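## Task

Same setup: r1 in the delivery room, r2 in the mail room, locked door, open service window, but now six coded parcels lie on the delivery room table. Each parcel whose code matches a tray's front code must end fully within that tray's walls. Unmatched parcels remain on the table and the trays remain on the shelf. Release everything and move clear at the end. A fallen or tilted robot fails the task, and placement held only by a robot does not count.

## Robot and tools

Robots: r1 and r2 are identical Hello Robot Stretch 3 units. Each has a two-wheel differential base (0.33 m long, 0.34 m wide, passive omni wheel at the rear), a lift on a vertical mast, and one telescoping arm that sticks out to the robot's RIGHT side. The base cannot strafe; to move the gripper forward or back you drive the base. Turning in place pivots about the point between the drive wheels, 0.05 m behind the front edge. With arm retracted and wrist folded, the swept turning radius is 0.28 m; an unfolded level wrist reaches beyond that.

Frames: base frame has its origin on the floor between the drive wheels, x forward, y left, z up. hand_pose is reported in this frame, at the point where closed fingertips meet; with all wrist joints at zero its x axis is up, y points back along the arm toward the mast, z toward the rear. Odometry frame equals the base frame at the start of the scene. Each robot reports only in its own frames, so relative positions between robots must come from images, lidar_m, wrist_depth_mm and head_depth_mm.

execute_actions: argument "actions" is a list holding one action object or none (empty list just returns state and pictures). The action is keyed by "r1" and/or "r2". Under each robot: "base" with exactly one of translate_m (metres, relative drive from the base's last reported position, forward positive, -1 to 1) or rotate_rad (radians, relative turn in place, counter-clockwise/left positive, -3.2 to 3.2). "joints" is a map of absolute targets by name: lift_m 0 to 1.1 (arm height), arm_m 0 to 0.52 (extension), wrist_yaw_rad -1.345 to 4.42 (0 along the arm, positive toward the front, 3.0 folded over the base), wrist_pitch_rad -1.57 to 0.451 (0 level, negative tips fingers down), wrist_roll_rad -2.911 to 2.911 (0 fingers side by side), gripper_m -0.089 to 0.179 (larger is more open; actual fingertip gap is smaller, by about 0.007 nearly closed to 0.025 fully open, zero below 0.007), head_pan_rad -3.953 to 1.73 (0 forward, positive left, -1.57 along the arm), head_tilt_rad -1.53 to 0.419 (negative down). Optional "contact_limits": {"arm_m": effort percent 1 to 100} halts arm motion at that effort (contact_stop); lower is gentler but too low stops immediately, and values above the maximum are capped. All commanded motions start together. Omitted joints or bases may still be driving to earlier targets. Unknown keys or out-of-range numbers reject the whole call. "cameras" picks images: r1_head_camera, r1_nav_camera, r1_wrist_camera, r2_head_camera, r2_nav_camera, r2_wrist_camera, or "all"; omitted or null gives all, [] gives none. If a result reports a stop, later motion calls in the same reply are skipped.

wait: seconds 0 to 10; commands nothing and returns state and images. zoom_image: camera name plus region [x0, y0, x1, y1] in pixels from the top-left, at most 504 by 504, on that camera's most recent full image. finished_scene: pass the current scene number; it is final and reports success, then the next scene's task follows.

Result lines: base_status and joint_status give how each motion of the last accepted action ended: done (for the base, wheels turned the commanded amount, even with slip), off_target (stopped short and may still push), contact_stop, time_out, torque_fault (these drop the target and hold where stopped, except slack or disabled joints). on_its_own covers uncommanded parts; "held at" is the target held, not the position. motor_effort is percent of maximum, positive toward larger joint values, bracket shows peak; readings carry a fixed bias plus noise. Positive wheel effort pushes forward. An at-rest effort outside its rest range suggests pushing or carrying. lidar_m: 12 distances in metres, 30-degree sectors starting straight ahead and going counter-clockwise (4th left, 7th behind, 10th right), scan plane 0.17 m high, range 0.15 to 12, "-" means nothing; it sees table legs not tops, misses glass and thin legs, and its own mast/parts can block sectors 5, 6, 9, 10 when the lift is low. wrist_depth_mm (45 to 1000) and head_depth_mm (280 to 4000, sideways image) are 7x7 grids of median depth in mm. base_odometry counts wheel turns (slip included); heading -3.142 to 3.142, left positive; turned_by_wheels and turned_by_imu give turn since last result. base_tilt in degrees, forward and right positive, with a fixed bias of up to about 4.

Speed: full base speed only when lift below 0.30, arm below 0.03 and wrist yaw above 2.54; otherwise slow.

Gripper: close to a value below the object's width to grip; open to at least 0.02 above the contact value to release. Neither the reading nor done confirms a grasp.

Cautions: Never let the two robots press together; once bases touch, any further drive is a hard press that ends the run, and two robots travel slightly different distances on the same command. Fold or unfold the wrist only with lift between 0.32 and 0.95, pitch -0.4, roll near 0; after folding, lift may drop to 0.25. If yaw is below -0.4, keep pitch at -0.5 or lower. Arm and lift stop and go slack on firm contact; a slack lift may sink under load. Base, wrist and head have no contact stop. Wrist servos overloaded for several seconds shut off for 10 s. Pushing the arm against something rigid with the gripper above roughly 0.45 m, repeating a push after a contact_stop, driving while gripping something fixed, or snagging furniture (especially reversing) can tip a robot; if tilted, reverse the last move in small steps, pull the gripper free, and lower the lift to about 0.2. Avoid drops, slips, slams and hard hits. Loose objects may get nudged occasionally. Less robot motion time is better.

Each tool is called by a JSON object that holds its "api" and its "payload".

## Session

{"api": "execute_actions", "payload": {"actions": []}}

Scene clock: 0.00 s.
r1.base_odometry: x=+0.000 y=+0.000 heading=+0.000 (m, m, rad; r1's odometry frame)
r1.turned_by_wheels: +0.000 (rad since the last result)
r1.turned_by_imu: +0.000 (rad since the last result)
r1.base_tilt: forward=+1.5 right=-0.6 (deg)
r1.lidar_m: 3.40 1.65 1.06 0.96 0.97 1.02 0.93 0.93 1.15 2.27 1.30 1.34
r1.head_depth_mm: 1994 3094 3626 3634 3666 2750 2125 / 2010 3079 3553 3609 3594 3088 2111 / 2010 3134 3486 3533 3573 3104 2137 / 2003 3103 3471 3504 3488 3076 2122 / 2026 3096 3376 3401 3482 3074 2099 / 2021 3160 3331 3345 3351 3066 2109 / 2028 3136 3294 3249 3281 3084 2100
r1.base_status: not commanded
r1.joint_positions: lift_m=+0.577 arm_m=+0.000 wrist_yaw_rad=+3.139 wrist_pitch_rad=-0.547 wrist_roll_rad=+0.020 gripper_m=+0.037 head_pan_rad=-0.003 head_tilt_rad=-0.003
r1.joint_status: not commanded
r1.motor_effort: left_wheel=+1 right_wheel=+0 lift_m=+25 arm_m=+0 wrist_yaw_rad=+0 wrist_pitch_rad=+7 wrist_roll_rad=+0 gripper_m=+0 head_pan_rad=+0 head_tilt_rad=+2 (%)
r1.hand_pose: x=-0.0207 y=+0.0613 z=+0.5619 quat_wxyz=(+0.194, +0.687, +0.188, +0.674) (m; r1's base frame)
r1.wrist_depth_mm: 842 895 - 926 994 - - / 945 972 - - - - - / - - - - - - - / - - - - - - - / 871 870 878 878 853 857 856 / 753 757 764 758 776 768 754 / 683 672 686 698 660 668 663
r2.base_odometry: x=+0.000 y=+0.000 heading=+0.000 (m, m, rad; r2's odometry frame)
r2.turned_by_wheels: +0.000 (rad since the last result)
r2.turned_by_imu: +0.000 (rad since the last result)
r2.base_tilt: forward=-0.5 right=+0.1 (deg)
r2.lidar_m: 3.10 2.96 2.48 2.47 1.44 1.21 1.20 1.36 2.26 2.26 2.55 3.10
r2.head_depth_mm: 2031 2875 2902 2881 2875 2894 2418 / 2044 2920 2955 2949 2911 2949 2426 / 2051 2981 3009 3018 3020 2997 2408 / 2043 3066 3061 3086 3090 3066 2387 / 2064 3081 3163 3152 3139 3156 2402 / 2073 3104 3243 3219 3215 3193 2383 / 2070 3131 3302 3302 3309 3302 2379
r2.base_status: not commanded
r2.joint_positions: lift_m=+0.520 arm_m=-0.001 wrist_yaw_rad=+3.154 wrist_pitch_rad=-0.423 wrist_roll_rad=-0.004 gripper_m=+0.037 head_pan_rad=+0.020 head_tilt_rad=+0.007
r2.joint_status: not commanded
r2.motor_effort: left_wheel=-1 right_wheel=+0 lift_m=+28 arm_m=+0 wrist_yaw_rad=+0 wrist_pitch_rad=+8 wrist_roll_rad=+1 gripper_m=+0 head_pan_rad=+0 head_tilt_rad=+2 (%)
r2.hand_pose: x=-0.0239 y=+0.0796 z=+0.5318 quat_wxyz=(+0.144, +0.689, +0.153, +0.694) (m; r2's base frame)
r2.wrist_depth_mm: - - - - - - - / - - - - - - - / - - - - - - - / - - - - - - - / 956 953 941 943 922 889 890 / 796 783 768 796 801 758 746 / 679 667 660 669 634 661 632
pictures: r1_head_camera (sideways: a quarter turn clockwise sets it upright), r1_nav_camera (sideways: a quarter turn counterclockwise sets it upright), r1_wrist_camera, r2_head_camera (sideways: a quarter turn clockwise sets it upright), r2_nav_camera (sideways: a quarter turn counterclockwise sets it upright), r2_wrist_camera
Images, in order (width x height): r1_head_camera 896x504, r1_nav_camera 672x504, r1_wrist_camera 644x364, r2_head_camera 896x504, r2_nav_camera 672x504, r2_wrist_camera 644x364.

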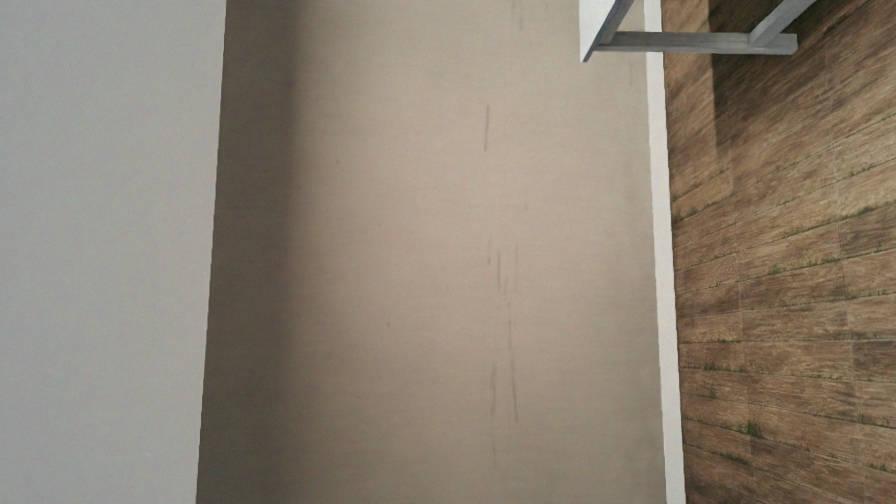

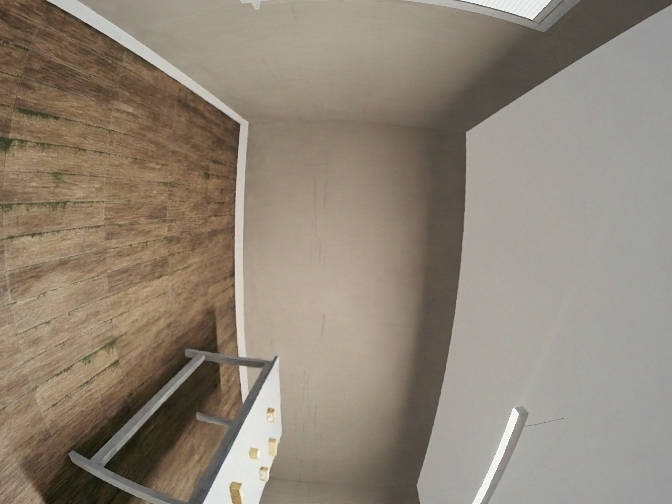

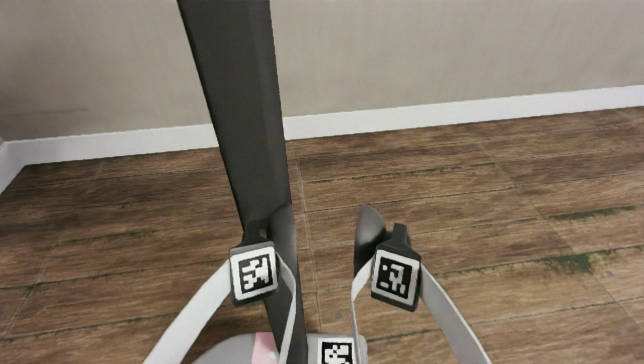

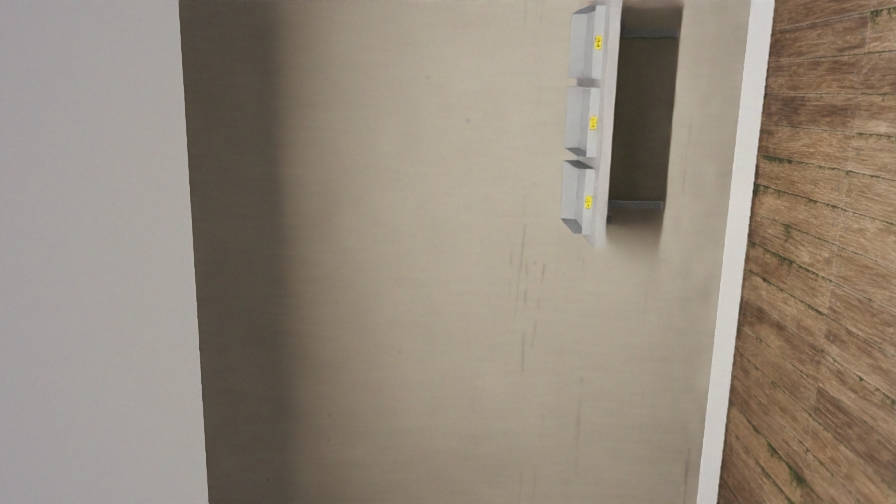

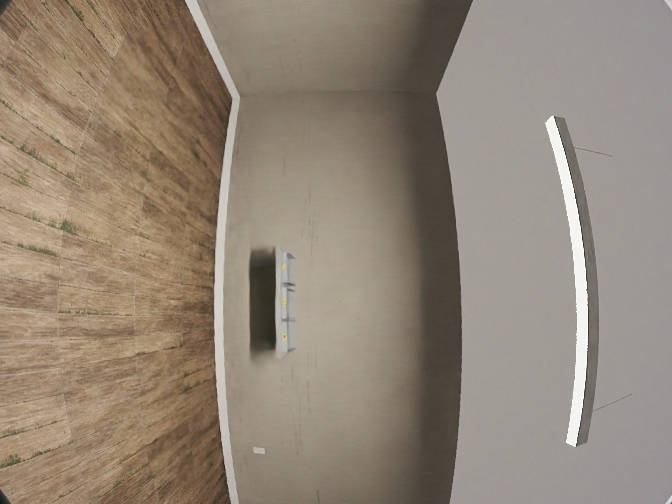

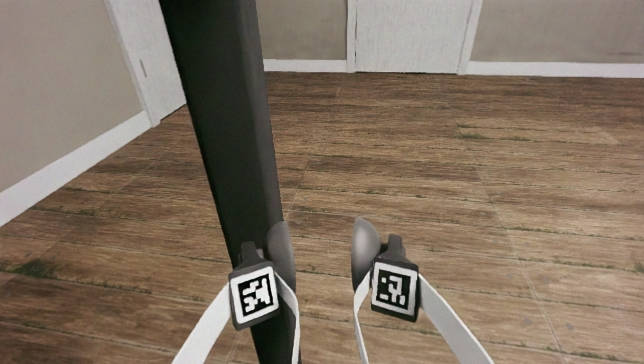

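{"api": "zoom_image", "payload": {"camera": "r2_head_camera", "region": [540, 0, 660, 250]}}

{"api": "zoom_image", "payload": {"camera": "r2_head_camera", "region": [570, 20, 630, 70]}}

{"api": "zoom_image", "payload": {"camera": "r2_head_camera", "region": [565, 100, 625, 150]}}

{"api": "zoom_image", "payload": {"camera": "r2_head_camera", "region": [560, 178, 620, 228]}}

Region (540, 0, 660, 250) of r2_head_camera's 896x504 image, scaled by 2.016, with more detail than that image has; it fills the left 242 columns of this view, and the rest is white.

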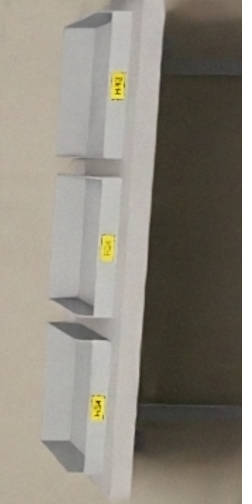

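Region (570, 20, 630, 70) of r2_head_camera's 896x504 image, scaled by 8.400, with more detail than that image has.

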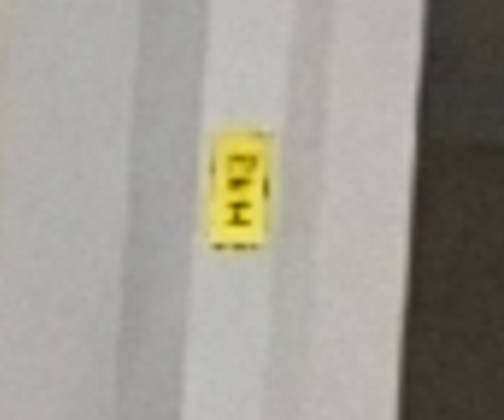

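Region (565, 100, 625, 150) of r2_head_camera's 896x504 image, scaled by 8.400, with more detail than that image has.

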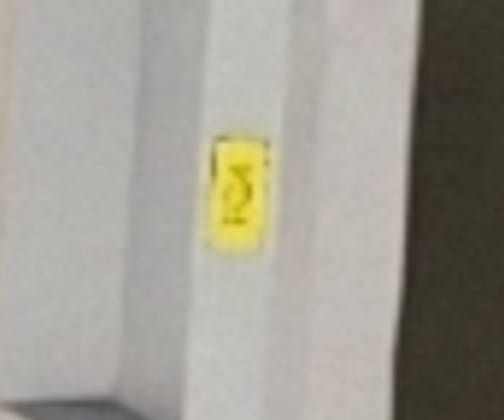

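Region (560, 178, 620, 228) of r2_head_camera's 896x504 image, scaled by 8.400, with more detail than that image has.

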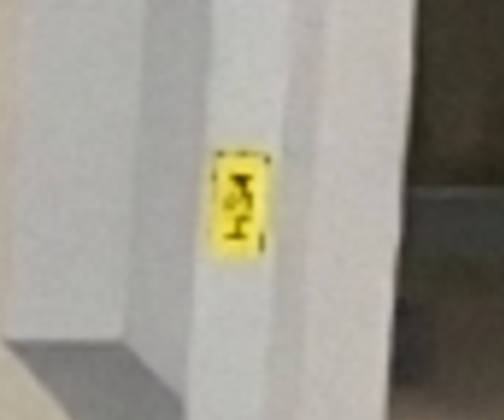

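{"api": "execute_actions", "payload": {"actions": [{"r1": {"base": {"rotate_rad": -0.73}, "joints": {"lift_m": 0.8, "wrist_pitch_rad": -0.4, "head_pan_rad": -0.12, "head_tilt_rad": -0.3}}, "r2": {"base": {"rotate_rad": -0.19}, "joints": {"lift_m": 0.28, "head_pan_rad": -3.0, "head_tilt_rad": -0.1}}}], "cameras": ["r1_head_camera", "r1_nav_camera", "r2_head_camera", "r2_nav_camera"]}}

Scene clock: 14.20 s.
r1.base_odometry: x=+0.000 y=+0.000 heading=-0.730 (m, m, rad; r1's odometry frame)
r1.turned_by_wheels: -0.730 (rad since the last result)
r1.turned_by_imu: -0.733 (rad since the last result)
r1.base_tilt: forward=+1.5 right=-0.6 (deg)
r1.lidar_m: 1.31 1.85 2.40 1.20 0.97 0.96 1.05 0.93 0.93 1.02 1.58 1.87
r1.head_depth_mm: 3401 3547 3745 3798 2616 1895 1490 / 3571 3742 - 3842 2599 1881 1491 / 3797 - - 1955 2471 1882 1488 / - - - 1716 2197 1691 1486 / - - - 1682 2608 1755 1480 / - - - 1855 2568 1821 1483 / 3770 3867 - 2041 2571 1888 1479
r1.base_status: done
r1.joint_positions: lift_m=+0.800 arm_m=+0.000 wrist_yaw_rad=+3.139 wrist_pitch_rad=-0.420 wrist_roll_rad=+0.020 gripper_m=+0.037 head_pan_rad=-0.113 head_tilt_rad=-0.296
r1.joint_status: all done
r1.motor_effort: left_wheel=+5(9) right_wheel=-2(4) lift_m=+27(29) arm_m=-1(1) wrist_yaw_rad=+0(1) wrist_pitch_rad=+10(11) wrist_roll_rad=+0(0) gripper_m=+0(0) head_pan_rad=-3(13) head_tilt_rad=-3(28) (%)
r1.hand_pose: x=-0.0207 y=+0.0791 z=+0.8121 quat_wxyz=(+0.150, +0.698, +0.145, +0.685) (m; r1's base frame)
r1.wrist_depth_mm: 712 817 - - - - - / 739 872 - - - - - / 771 952 - - - - - / 832 - - - - - - / 853 - - - - - - / 883 - - - - - - / 936 924 919 949 950 954 936
r2.base_odometry: x=+0.000 y=+0.000 heading=-0.190 (m, m, rad; r2's odometry frame)
r2.turned_by_wheels: -0.190 (rad since the last result)
r2.turned_by_imu: -0.193 (rad since the last result)
r2.base_tilt: forward=-0.5 right=+0.1 (deg)
r2.lidar_m: 3.09 3.24 2.53 2.46 1.66 1.24 1.21 1.26 1.76 2.26 2.36 3.16
r2.head_depth_mm: 1062 1087 1105 1125 1145 1170 1194 / 1001 3640 - 3485 1232 1187 1211 / 1008 - - - 2933 1209 1232 / 1012 3295 - - 1315 1230 1258 / 1131 1160 1179 1205 1228 1252 1281 / 1156 1180 1201 1224 1248 1275 1304 / 1176 1198 1222 1249 1273 1297 1327
r2.base_status: done
r2.joint_positions: lift_m=+0.281 arm_m=-0.001 wrist_yaw_rad=+3.154 wrist_pitch_rad=-0.423 wrist_roll_rad=-0.004 gripper_m=+0.037 head_pan_rad=-2.993 head_tilt_rad=-0.099
r2.joint_status: all done
r2.motor_effort: left_wheel=+3(9) right_wheel=-3(5) lift_m=+11(22) arm_m=+0(1) wrist_yaw_rad=+0(1) wrist_pitch_rad=+8(8) wrist_roll_rad=+0(1) gripper_m=+0(0) head_pan_rad=-2(34) head_tilt_rad=-1(17) (%)
r2.hand_pose: x=-0.0239 y=+0.0796 z=+0.2923 quat_wxyz=(+0.144, +0.689, +0.153, +0.694) (m; r2's base frame)
r2.wrist_depth_mm: - - - - - - - / - - - - - - - / - - - 964 963 950 921 / 783 761 748 730 729 720 698 / 600 599 592 582 591 576 570 / 513 501 - 517 504 479 471 / 433 - - - 412 416 410
pictures: r1_head_camera (sideways: a quarter turn clockwise sets it upright), r1_nav_camera (sideways: a quarter turn counterclockwise sets it upright), r2_head_camera (sideways: a quarter turn clockwise sets it upright), r2_nav_camera (sideways: a quarter turn counterclockwise sets it upright)
Images, in order (width x height): r1_head_camera 896x504, r1_nav_camera 672x504, r2_head_camera 896x504, r2_nav_camera 672x504.

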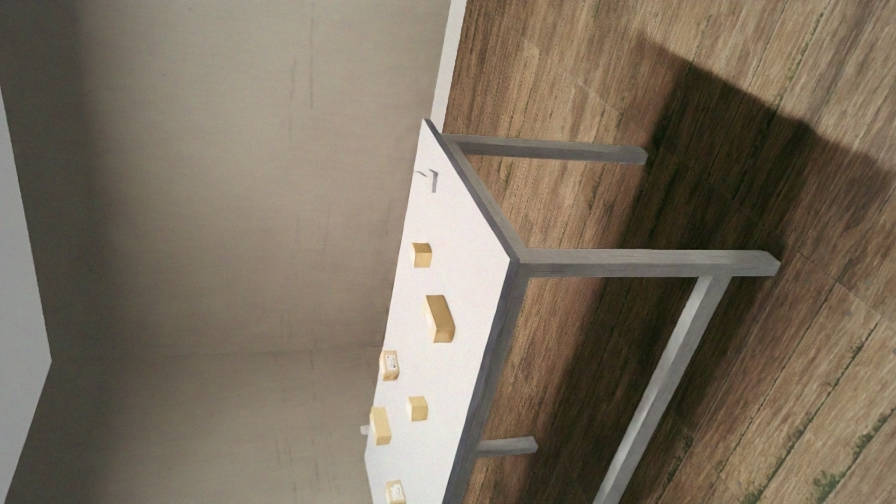

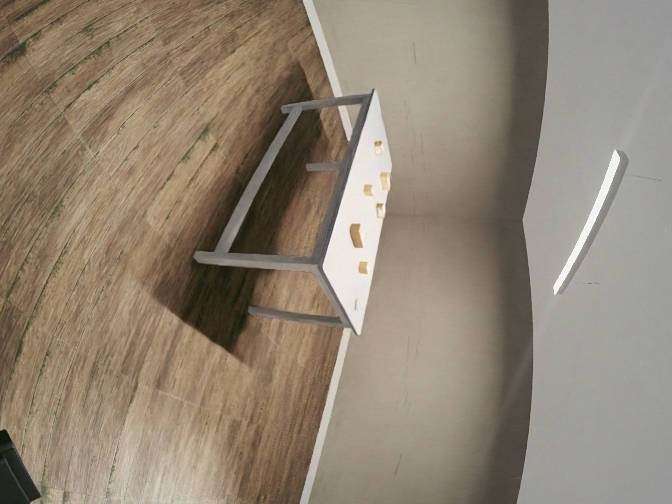

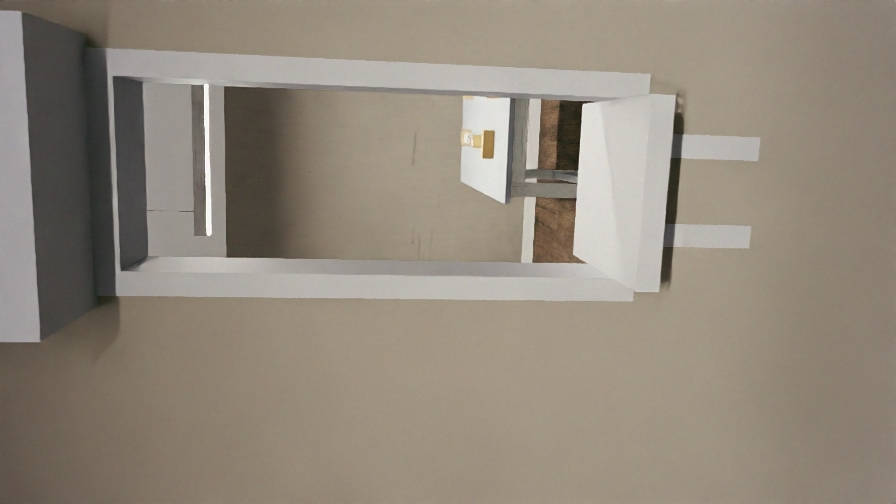

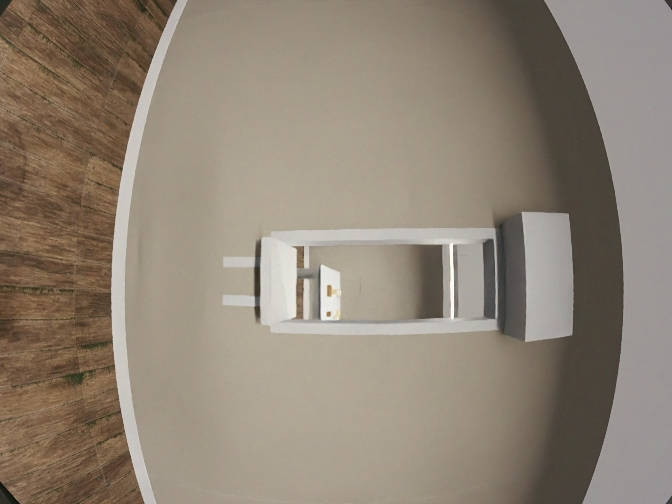

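{"api": "execute_actions", "payload": {"actions": [{"r1": {"base": {"translate_m": 0.45}, "joints": {"lift_m": 0.94, "wrist_yaw_rad": 0.0, "gripper_m": 0.15, "head_pan_rad": 0.15, "head_tilt_rad": -0.4}}, "r2": {"base": {"translate_m": 1.0}, "joints": {"head_pan_rad": 0.05, "head_tilt_rad": -0.25}}}], "cameras": ["r1_head_camera", "r2_head_camera"]}}

Scene clock: 37.10 s.
r1.base_odometry: x=+0.335 y=-0.300 heading=-0.730 (m, m, rad; r1's odometry frame)
r1.turned_by_wheels: +0.000 (rad since the last result)
r1.turned_by_imu: +0.004 (rad since the last result)
r1.base_tilt: forward=+1.5 right=-0.6 (deg)
r1.lidar_m: 0.85 1.26 3.11 1.63 1.32 1.31 1.44 1.22 1.21 1.33 2.07 1.44
r1.head_depth_mm: 3399 3625 3792 1321 1958 1695 1375 / 3739 3959 - 1317 1003 1094 1270 / 3955 - - 1246 1958 1689 1313 / 3618 3947 - 1312 2211 1579 1367 / 3330 3564 3624 1497 2184 1629 1369 / 3106 3307 3357 2655 2122 1686 1369 / 2898 3029 3155 2678 2112 1684 1366
r1.base_status: done
r1.joint_positions: lift_m=+0.940 arm_m=+0.000 wrist_yaw_rad=+0.002 wrist_pitch_rad=-0.419 wrist_roll_rad=+0.020 gripper_m=+0.150 head_pan_rad=+0.143 head_tilt_rad=-0.395
r1.joint_status: all done
r1.motor_effort: left_wheel=+4(11) right_wheel=-2(4) lift_m=+27(27) arm_m=-1(1) wrist_yaw_rad=-1(3) wrist_pitch_rad=+10(9) wrist_roll_rad=+0(0) gripper_m=+0(93) head_pan_rad=+4(22) head_tilt_rad=-3(18) (%)
r1.hand_pose: x=-0.0211 y=-0.3693 z=+0.9523 quat_wxyz=(+0.685, +0.146, -0.698, -0.148) (m; r1's base frame)
r1.wrist_depth_mm: - - - - 988 796 706 / - - - - - 872 751 / - - - - - 942 809 / - - - - - - 863 / - - - - - - 916 / - - - - - - 972 / - - - - - - -
r2.base_odometry: x=+0.982 y=-0.189 heading=-0.190 (m, m, rad; r2's odometry frame)
r2.turned_by_wheels: +0.000 (rad since the last result)
r2.turned_by_imu: +0.011 (rad since the last result)
r2.base_tilt: forward=-0.6 right=+0.0 (deg)
r2.lidar_m: 2.10 2.21 2.52 2.45 2.55 2.26 2.20 2.31 2.36 2.30 2.41 2.16
r2.head_depth_mm: 1804 1886 1972 2058 2150 2158 1676 / 1819 1894 1991 2045 2182 2183 1674 / 1837 1918 2000 2042 2198 2149 1672 / 1850 1930 2024 2058 2204 2137 1667 / 1860 1937 2029 2063 2231 2151 1663 / 1868 1950 2047 2092 2263 2144 1662 / 1874 1971 2059 2158 2267 2117 1663
r2.base_status: done
r2.joint_positions: lift_m=+0.281 arm_m=-0.001 wrist_yaw_rad=+3.154 wrist_pitch_rad=-0.423 wrist_roll_rad=-0.004 gripper_m=+0.037 head_pan_rad=+0.043 head_tilt_rad=-0.247
r2.joint_status: all done
r2.motor_effort: left_wheel=+2(15) right_wheel=-1(5) lift_m=+10(11) arm_m=+0(0) wrist_yaw_rad=+0(1) wrist_pitch_rad=+8(8) wrist_roll_rad=+0(0) gripper_m=+0(0) head_pan_rad=+3(32) head_tilt_rad=-2(21) (%)
r2.hand_pose: x=-0.0239 y=+0.0796 z=+0.2923 quat_wxyz=(+0.144, +0.689, +0.153, +0.694) (m; r2's base frame)
r2.wrist_depth_mm: - - - - - - - / - - - - - - - / - - - 963 954 925 924 / 776 737 733 736 721 711 700 / 614 598 598 597 583 571 574 / 507 500 - 522 503 480 472 / 436 - - - 409 410 418
pictures: r1_head_camera (sideways: a quarter turn clockwise sets it upright), r2_head_camera (sideways: a quarter turn clockwise sets it upright)
Images, in order (width x height): r1_head_camera 896x504, r2_head_camera 896x504.

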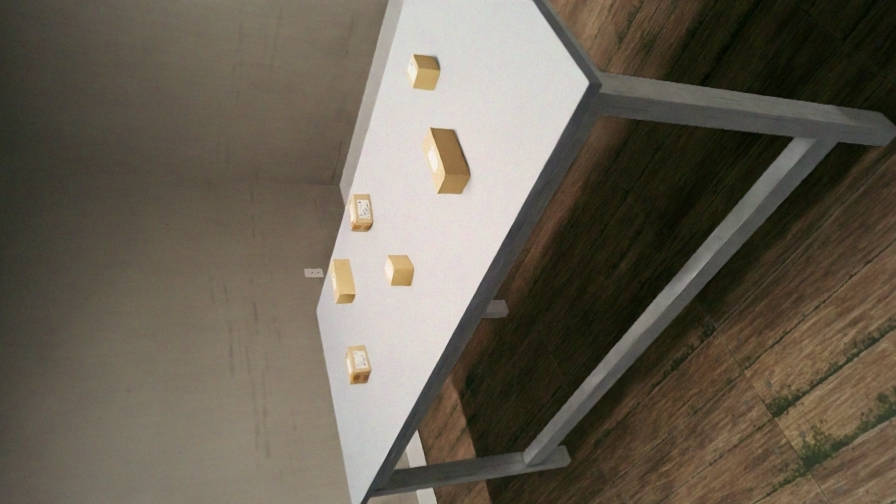

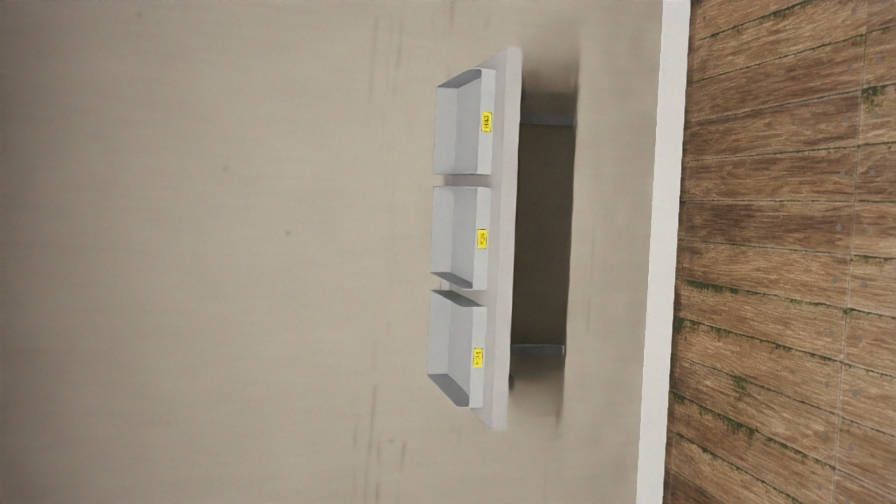

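{"api": "zoom_image", "payload": {"camera": "r2_head_camera", "region": [460, 100, 520, 145]}}

{"api": "zoom_image", "payload": {"camera": "r2_head_camera", "region": [455, 216, 515, 261]}}

{"api": "zoom_image", "payload": {"camera": "r2_head_camera", "region": [450, 335, 510, 380]}}

Region (460, 100, 520, 145) of r2_head_camera's 896x504 image, scaled by 8.400, with more detail than that image has; it fills the top 378 rows of this view, and the rest is white.

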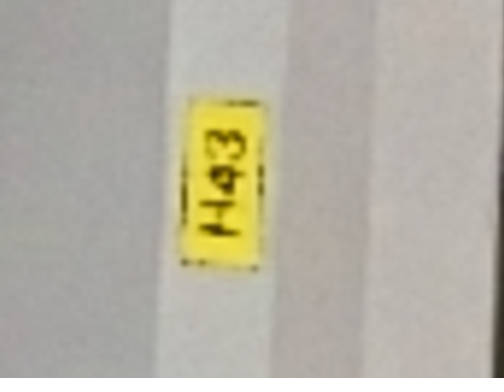

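Region (455, 216, 515, 261) of r2_head_camera's 896x504 image, scaled by 8.400, with more detail than that image has; it fills the top 378 rows of this view, and the rest is white.

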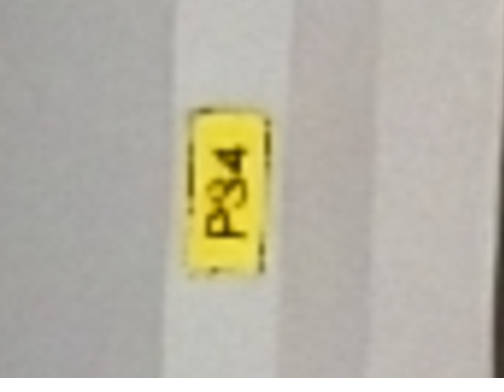

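Region (450, 335, 510, 380) of r2_head_camera's 896x504 image, scaled by 8.400, with more detail than that image has; it fills the top 378 rows of this view, and the rest is white.

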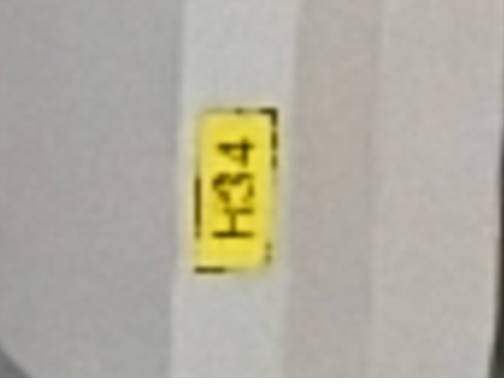

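{"api": "execute_actions", "payload": {"actions": [{"r1": {"base": {"translate_m": 0.56}, "joints": {"wrist_pitch_rad": -0.9, "head_pan_rad": 0.1, "head_tilt_rad": -0.6}}, "r2": {"base": {"translate_m": 0.6}, "joints": {"head_pan_rad": 0.0, "head_tilt_rad": -0.4}}}], "cameras": ["r1_head_camera", "r2_head_camera"]}}

Scene clock: 49.03 s.
r1.base_odometry: x=+0.753 y=-0.673 heading=-0.730 (m, m, rad; r1's odometry frame)
r1.turned_by_wheels: +0.000 (rad since the last result)
r1.turned_by_imu: +0.005 (rad since the last result)
r1.base_tilt: forward=+1.5 right=-0.7 (deg)
r1.lidar_m: 0.32 0.51 2.76 2.17 1.76 1.75 1.93 1.57 1.57 1.71 2.65 0.30
r1.head_depth_mm: 2892 3123 3160 879 715 589 511 / 3169 3440 3131 915 716 588 511 / 3443 3714 1267 915 715 588 1167 / 3326 3655 1222 914 715 617 1216 / 3042 3329 1272 912 714 1399 1146 / 2780 2984 1259 913 785 1362 1220 / 2557 2782 1231 916 1695 1399 1216
r1.base_status: done
r1.joint_positions: lift_m=+0.940 arm_m=+0.000 wrist_yaw_rad=+0.002 wrist_pitch_rad=-0.907 wrist_roll_rad=+0.020 gripper_m=+0.150 head_pan_rad=+0.107 head_tilt_rad=-0.592
r1.joint_status: all done
r1.motor_effort: left_wheel=+3(11) right_wheel=-2(3) lift_m=+27(28) arm_m=+0(1) wrist_yaw_rad=-1(1) wrist_pitch_rad=+3(8) wrist_roll_rad=+0(0) gripper_m=+0(0) head_pan_rad=-3(10) head_tilt_rad=-5(26) (%)
r1.hand_pose: x=-0.0214 y=-0.2838 z=+0.8618 quat_wxyz=(+0.630, +0.307, -0.641, -0.313) (m; r1's base frame)
r1.wrist_depth_mm: - - - - - - - / - - - - - - - / - - - - - - - / - - - - - - - / - - - - - - - / - - 978 990 979 - 965 / 924 923 946 906 907 891 891
r2.base_odometry: x=+1.571 y=-0.302 heading=-0.190 (m, m, rad; r2's odometry frame)
r2.turned_by_wheels: +0.000 (rad since the last result)
r2.turned_by_imu: +0.007 (rad since the last result)
r2.base_tilt: forward=-0.6 right=+0.0 (deg)
r2.lidar_m: 1.50 1.59 2.25 2.43 2.55 2.88 2.80 2.94 2.39 2.32 2.05 1.55
r2.head_depth_mm: 1264 1350 1442 1369 1675 1760 1450 / 1271 1348 1451 1364 1684 1769 1454 / 1275 1359 1456 1355 1699 1778 1456 / 1275 1367 1463 1352 1716 1780 1445 / 1285 1374 1464 1277 1711 1767 1445 / 1288 1375 1470 1338 1719 1772 1440 / 1299 1384 1487 1315 1736 1774 1444
r2.base_status: done
r2.joint_positions: lift_m=+0.281 arm_m=-0.001 wrist_yaw_rad=+3.154 wrist_pitch_rad=-0.423 wrist_roll_rad=-0.004 gripper_m=+0.037 head_pan_rad=+0.007 head_tilt_rad=-0.396
r2.joint_status: all done
r2.motor_effort: left_wheel=+0(14) right_wheel=-1(5) lift_m=+10(10) arm_m=-1(0) wrist_yaw_rad=-1(1) wrist_pitch_rad=+8(8) wrist_roll_rad=+1(0) gripper_m=+1(1) head_pan_rad=-2(9) head_tilt_rad=-3(21) (%)
r2.hand_pose: x=-0.0239 y=+0.0796 z=+0.2923 quat_wxyz=(+0.144, +0.689, +0.153, +0.694) (m; r2's base frame)
r2.wrist_depth_mm: - - - - - - - / - - - - - - - / - - - 975 954 950 932 / 761 772 748 747 731 716 707 / 613 598 591 589 592 577 562 / 499 499 - 520 503 471 476 / 434 - - - 408 411 407
pictures: r1_head_camera (sideways: a quarter turn clockwise sets it upright), r2_head_camera (sideways: a quarter turn clockwise sets it upright)
Images, in order (width x height): r1_head_camera 896x504, r2_head_camera 896x504.

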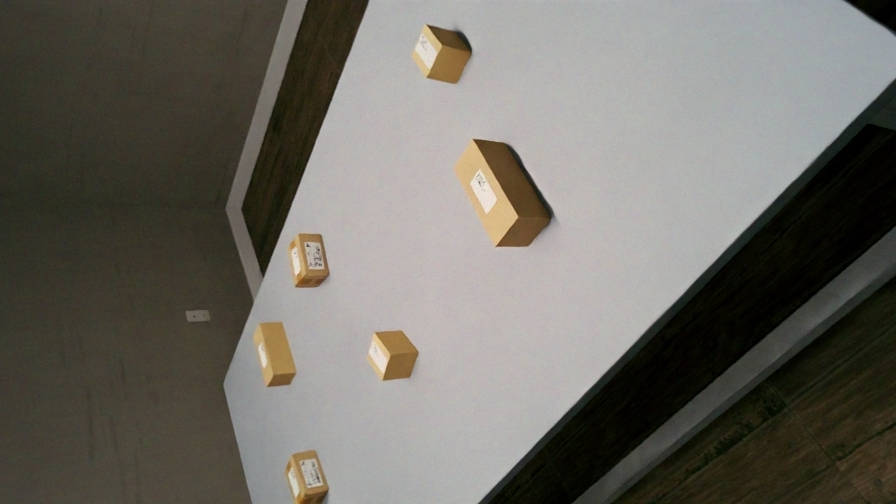

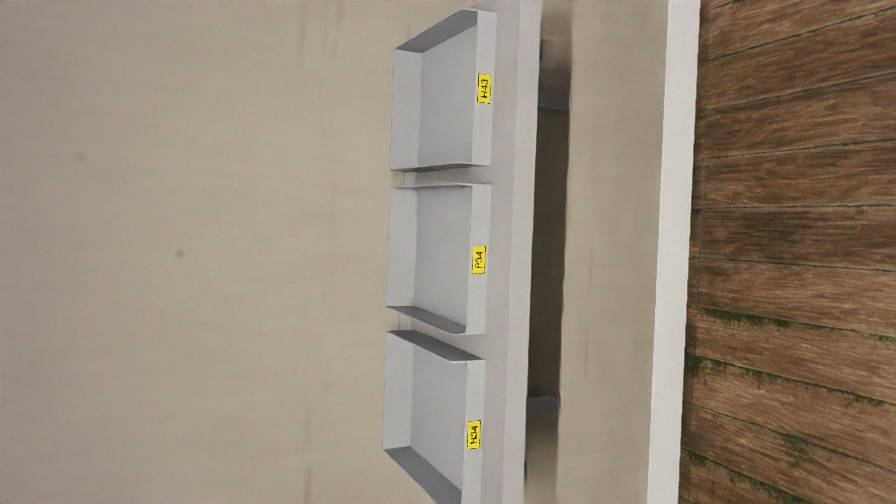

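{"api": "zoom_image", "payload": {"camera": "r2_head_camera", "region": [440, 60, 520, 460]}}

{"api": "zoom_image", "payload": {"camera": "r1_head_camera", "region": [450, 150, 530, 230]}}

{"api": "zoom_image", "payload": {"camera": "r1_head_camera", "region": [405, 15, 475, 85]}}

{"api": "zoom_image", "payload": {"camera": "r1_head_camera", "region": [360, 325, 420, 385]}}

Region (440, 60, 520, 460) of r2_head_camera's 896x504 image, scaled by 1.260, with more detail than that image has; it fills the left 101 columns of this view, and the rest is white.

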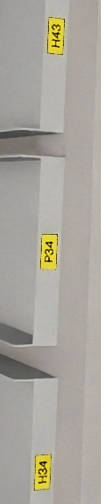

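Region (450, 150, 530, 230) of r1_head_camera's 896x504 image, scaled by 6.300, with more detail than that image has.

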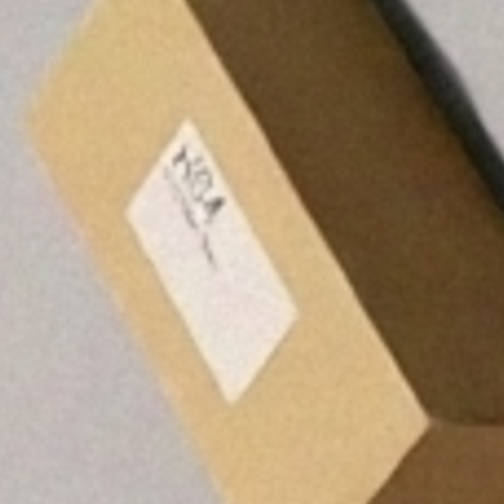

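Region (405, 15, 475, 85) of r1_head_camera's 896x504 image, scaled by 7.200, with more detail than that image has.

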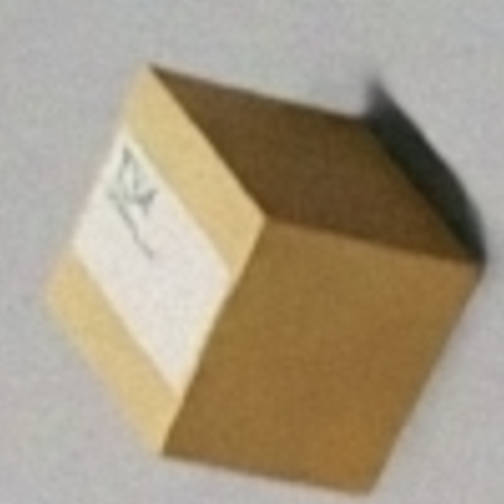

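Region (360, 325, 420, 385) of r1_head_camera's 896x504 image, scaled by 8.400, with more detail than that image has.

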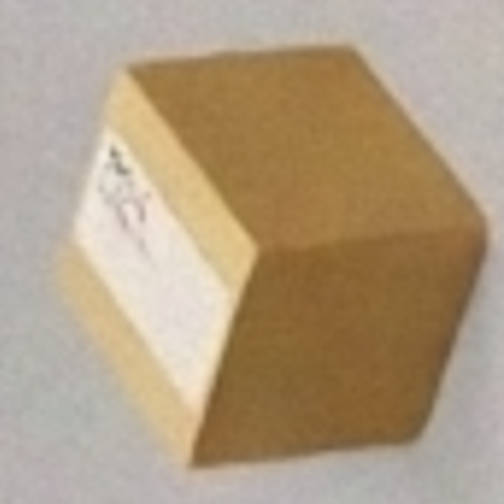

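{"api": "execute_actions", "payload": {"actions": [{"r1": {"base": {"rotate_rad": 0.895}, "joints": {"head_pan_rad": -0.75, "head_tilt_rad": -0.55}}, "r2": {"base": {"rotate_rad": 0.045}}}], "cameras": []}}

{"api": "execute_actions", "payload": {"actions": [{"r1": {"base": {"translate_m": 0.40}, "joints": {"arm_m": 0.12, "head_pan_rad": -1.15, "head_tilt_rad": -0.7}}, "r2": {"base": {"translate_m": -1.0}}}], "cameras": ["r1_head_camera", "r1_wrist_camera"]}}

Scene clock: 58.73 s.
r1.base_odometry: x=+0.753 y=-0.673 heading=+0.165 (m, m, rad; r1's odometry frame)
r1.turned_by_wheels: +0.895 (rad since the last result)
r1.turned_by_imu: +0.902 (rad since the last result)
r1.base_tilt: forward=+1.5 right=-0.6 (deg)
r1.lidar_m: 1.18 2.46 1.81 1.75 1.82 1.62 1.57 1.63 2.24 0.35 0.30 0.42
r1.head_depth_mm: 2973 3259 3289 926 746 604 510 / 3235 3548 3388 968 743 602 521 / 3490 3815 1385 966 730 604 1165 / 3153 3521 1297 969 743 620 1246 / 2921 3133 1384 968 741 1433 1162 / 2681 2965 1377 963 823 1437 1241 / 2498 2672 1287 1000 1746 1432 1230
r1.base_status: done
r1.joint_positions: lift_m=+0.940 arm_m=+0.000 wrist_yaw_rad=+0.001 wrist_pitch_rad=-0.908 wrist_roll_rad=+0.020 gripper_m=+0.150 head_pan_rad=-0.743 head_tilt_rad=-0.557
r1.joint_status: all done
r1.motor_effort: left_wheel=-2(9) right_wheel=+2(4) lift_m=+27(27) arm_m=+0(1) wrist_yaw_rad=+0(0) wrist_pitch_rad=+3(4) wrist_roll_rad=+0(0) gripper_m=+1(0) head_pan_rad=-3(43) head_tilt_rad=+4(12) (%)
r1.hand_pose: x=-0.0214 y=-0.2838 z=+0.8618 quat_wxyz=(+0.630, +0.308, -0.641, -0.313) (m; r1's base frame)
r1.wrist_depth_mm: 387 390 387 - - - - / 354 347 355 - - - - / 319 316 323 - - - - / 292 291 299 - - - - / 275 276 277 - - - - / 256 - 428 974 954 - 947 / 933 911 918 903 892 887 909
r2.base_odometry: x=+1.571 y=-0.302 heading=-0.145 (m, m, rad; r2's odometry frame)
r2.turned_by_wheels: +0.045 (rad since the last result)
r2.turned_by_imu: +0.046 (rad since the last result)
r2.base_tilt: forward=-0.6 right=+0.0 (deg)
r2.lidar_m: 1.50 1.61 2.37 2.43 2.59 2.85 2.80 2.98 2.36 2.32 1.97 1.53
r2.head_depth_mm: 1253 1337 1423 1373 1665 1734 1457 / 1268 1348 1440 1361 1675 1756 1450 / 1270 1358 1450 1359 1696 1772 1444 / 1282 1369 1472 1357 1710 1779 1448 / 1291 1378 1479 1276 1724 1772 1440 / 1307 1395 1496 1342 1747 1763 1439 / 1316 1400 1507 1331 1767 1770 1439
r2.base_status: done
r2.joint_positions: lift_m=+0.281 arm_m=-0.001 wrist_yaw_rad=+3.154 wrist_pitch_rad=-0.423 wrist_roll_rad=-0.004 gripper_m=+0.037 head_pan_rad=+0.007 head_tilt_rad=-0.396
r2.joint_status: not commanded
r2.motor_effort: left_wheel=-4(13) right_wheel=+2(5) lift_m=+10(11) arm_m=+0(1) wrist_yaw_rad=-1(0) wrist_pitch_rad=+8(8) wrist_roll_rad=+0(0) gripper_m=+1(1) head_pan_rad=-2(2) head_tilt_rad=-3(2) (%)
r2.hand_pose: x=-0.0239 y=+0.0796 z=+0.2923 quat_wxyz=(+0.144, +0.689, +0.153, +0.694) (m; r2's base frame)
r2.wrist_depth_mm: - - - - - - - / - - - - - - - / - - - 975 981 966 928 / 760 744 745 732 728 710 690 / 616 609 598 582 587 573 574 / 505 502 - 514 502 482 481 / 431 - - - 409 411 403
pictures: none
No camera images: the call's "cameras" was empty. Leave "cameras" out to get every camera's image.

Scene clock: 63.73 s.
r1.base_odometry: x=+1.147 y=-0.608 heading=+0.165 (m, m, rad; r1's odometry frame)
r1.turned_by_wheels: +0.000 (rad since the last result)
r1.turned_by_imu: +0.003 (rad since the last result)
r1.base_tilt: forward=+1.5 right=-0.6 (deg)
r1.lidar_m: 1.16 2.46 1.81 1.75 1.82 2.03 1.97 0.41 0.31 0.30 0.31 0.43
r1.head_depth_mm: 2603 2826 1034 801 619 545 505 / 2641 3009 1036 801 636 550 1127 / 2801 3107 1036 802 652 550 1165 / 2956 3220 1028 801 652 576 1167 / 3108 3444 1001 754 651 589 1122 / 3225 3401 1035 802 651 1299 1127 / 2957 3086 1035 801 652 1353 1171
r1.base_status: done
r1.joint_positions: lift_m=+0.940 arm_m=+0.120 wrist_yaw_rad=+0.001 wrist_pitch_rad=-0.908 wrist_roll_rad=+0.020 gripper_m=+0.150 head_pan_rad=-1.143 head_tilt_rad=-0.691
r1.joint_status: all done
r1.motor_effort: left_wheel=-4(5) right_wheel=+2(5) lift_m=+27(27) arm_m=+1(2) wrist_yaw_rad=+0(0) wrist_pitch_rad=+4(4) wrist_roll_rad=+0(0) gripper_m=+0(0) head_pan_rad=-4(29) head_tilt_rad=-5(24) (%)
r1.hand_pose: x=-0.0215 y=-0.4033 z=+0.8617 quat_wxyz=(+0.629, +0.308, -0.641, -0.313) (m; r1's base frame)
r1.wrist_depth_mm: 386 387 383 374 382 375 390 / 355 348 343 339 343 336 340 / 320 315 312 282 310 311 305 / 293 294 286 277 285 282 283 / 271 273 266 263 264 268 262 / 251 - 248 248 246 - 245 / 234 233 233 233 229 229 227
r2.base_odometry: x=+0.582 y=-0.157 heading=-0.145 (m, m, rad; r2's odometry frame)
r2.turned_by_wheels: +0.000 (rad since the last result)
r2.turned_by_imu: -0.011 (rad since the last result)
r2.base_tilt: forward=-0.6 right=+0.0 (deg)
r2.lidar_m: 2.50 2.65 2.56 2.48 2.36 1.84 1.80 1.92 2.29 2.24 2.38 2.55
r2.head_depth_mm: 2111 2236 2406 2570 2317 1782 1457 / 2132 2251 2365 2600 2289 1775 1461 / 2142 2277 2362 2614 2306 1779 1447 / 2137 2281 2389 2633 2294 1774 1449 / 2168 2316 2405 2664 2287 1761 1443 / 2181 2322 2444 2698 2277 1757 1445 / 2198 2338 2506 2699 2273 1764 1438
r2.base_status: done
r2.joint_positions: lift_m=+0.281 arm_m=-0.001 wrist_yaw_rad=+3.154 wrist_pitch_rad=-0.423 wrist_roll_rad=-0.004 gripper_m=+0.037 head_pan_rad=+0.007 head_tilt_rad=-0.396
r2.joint_status: not commanded
r2.motor_effort: left_wheel=-3(18) right_wheel=+1(3) lift_m=+10(10) arm_m=+0(0) wrist_yaw_rad=+0(1) wrist_pitch_rad=+8(8) wrist_roll_rad=+0(0) gripper_m=+0(0) head_pan_rad=-2(3) head_tilt_rad=-3(3) (%)
r2.hand_pose: x=-0.0239 y=+0.0796 z=+0.2923 quat_wxyz=(+0.144, +0.689, +0.153, +0.694) (m; r2's base frame)
r2.wrist_depth_mm: - - - - - - - / - - - - - - - / - - - - 961 935 935 / 772 758 736 736 733 725 697 / 603 591 601 576 598 577 568 / 503 504 - 524 500 476 473 / 432 - - - 405 415 407
pictures: r1_head_camera (sideways: a quarter turn clockwise sets it upright), r1_wrist_camera
Images, in order (width x height): r1_head_camera 896x504, r1_wrist_camera 644x364.

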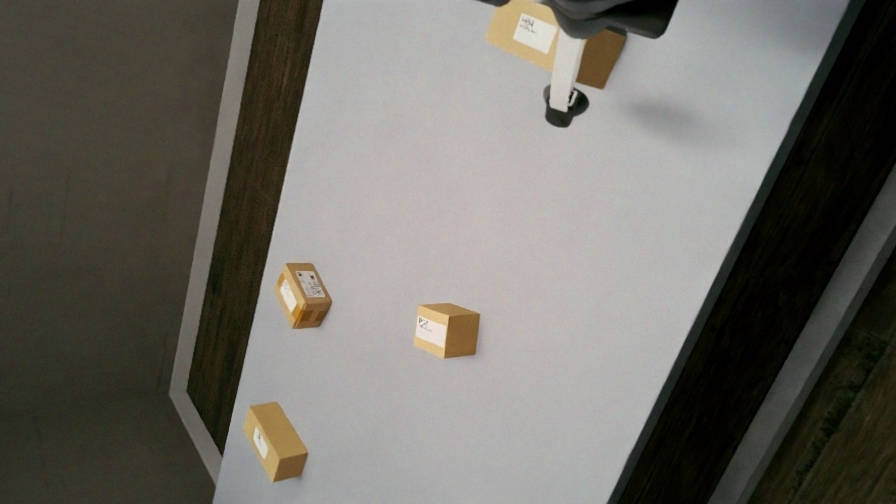

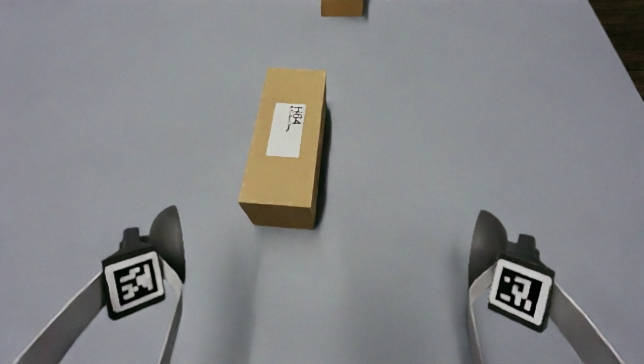

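{"api": "zoom_image", "payload": {"camera": "r1_wrist_camera", "region": [250, 90, 330, 170]}}

{"api": "zoom_image", "payload": {"camera": "r1_head_camera", "region": [405, 295, 485, 365]}}

{"api": "zoom_image", "payload": {"camera": "r1_head_camera", "region": [265, 255, 340, 335]}}

{"api": "zoom_image", "payload": {"camera": "r1_head_camera", "region": [235, 395, 315, 490]}}

{"api": "zoom_image", "payload": {"camera": "r1_head_camera", "region": [500, 0, 580, 65]}}

Region (250, 90, 330, 170) of r1_wrist_camera's 644x364 image, scaled by 6.300.

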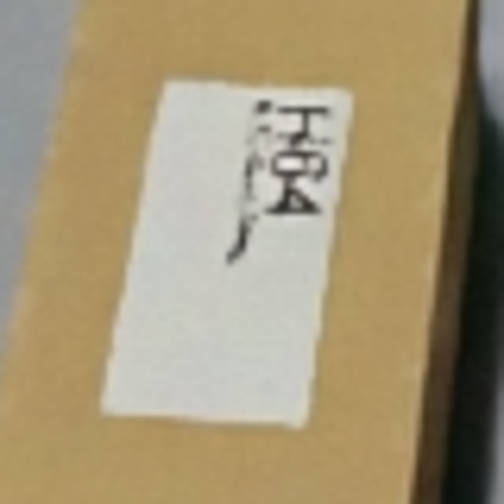

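Region (405, 295, 485, 365) of r1_head_camera's 896x504 image, scaled by 6.300, with more detail than that image has; it fills the top 441 rows of this view, and the rest is white.

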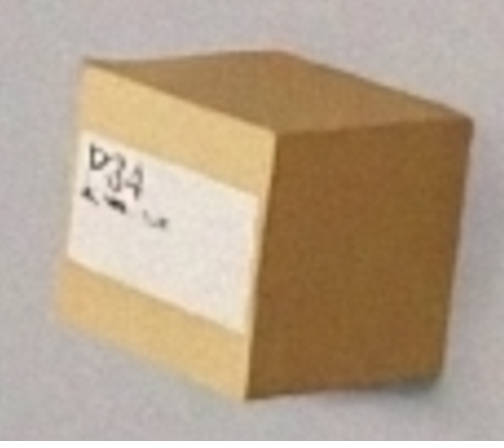

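Region (265, 255, 340, 335) of r1_head_camera's 896x504 image, scaled by 6.300, with more detail than that image has; it fills the left 472 columns of this view, and the rest is white.

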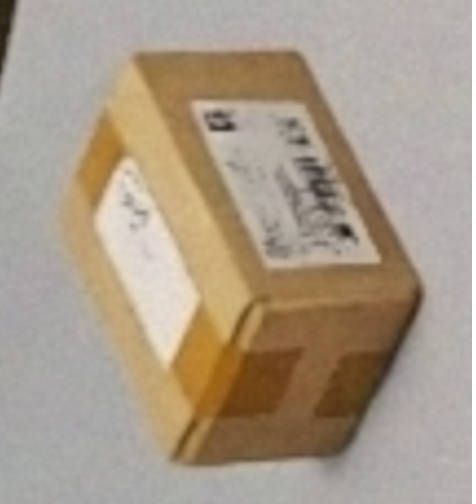

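Region (235, 395, 315, 490) of r1_head_camera's 896x504 image, scaled by 5.305, with more detail than that image has; it fills the left 424 columns of this view, and the rest is white.

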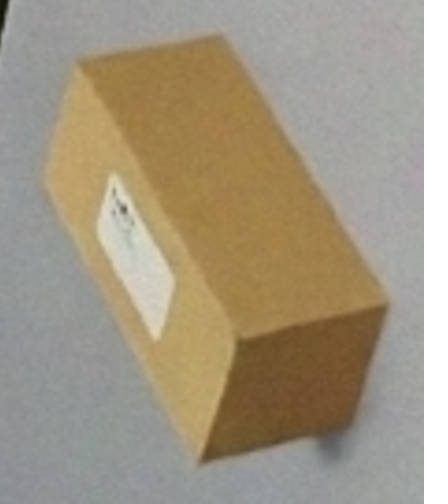

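Region (500, 0, 580, 65) of r1_head_camera's 896x504 image, scaled by 6.300, with more detail than that image has; it fills the top 410 rows of this view, and the rest is white.

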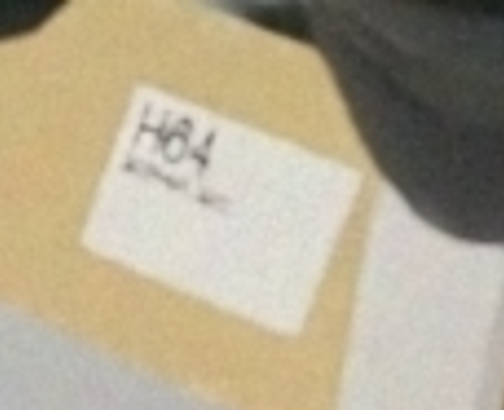

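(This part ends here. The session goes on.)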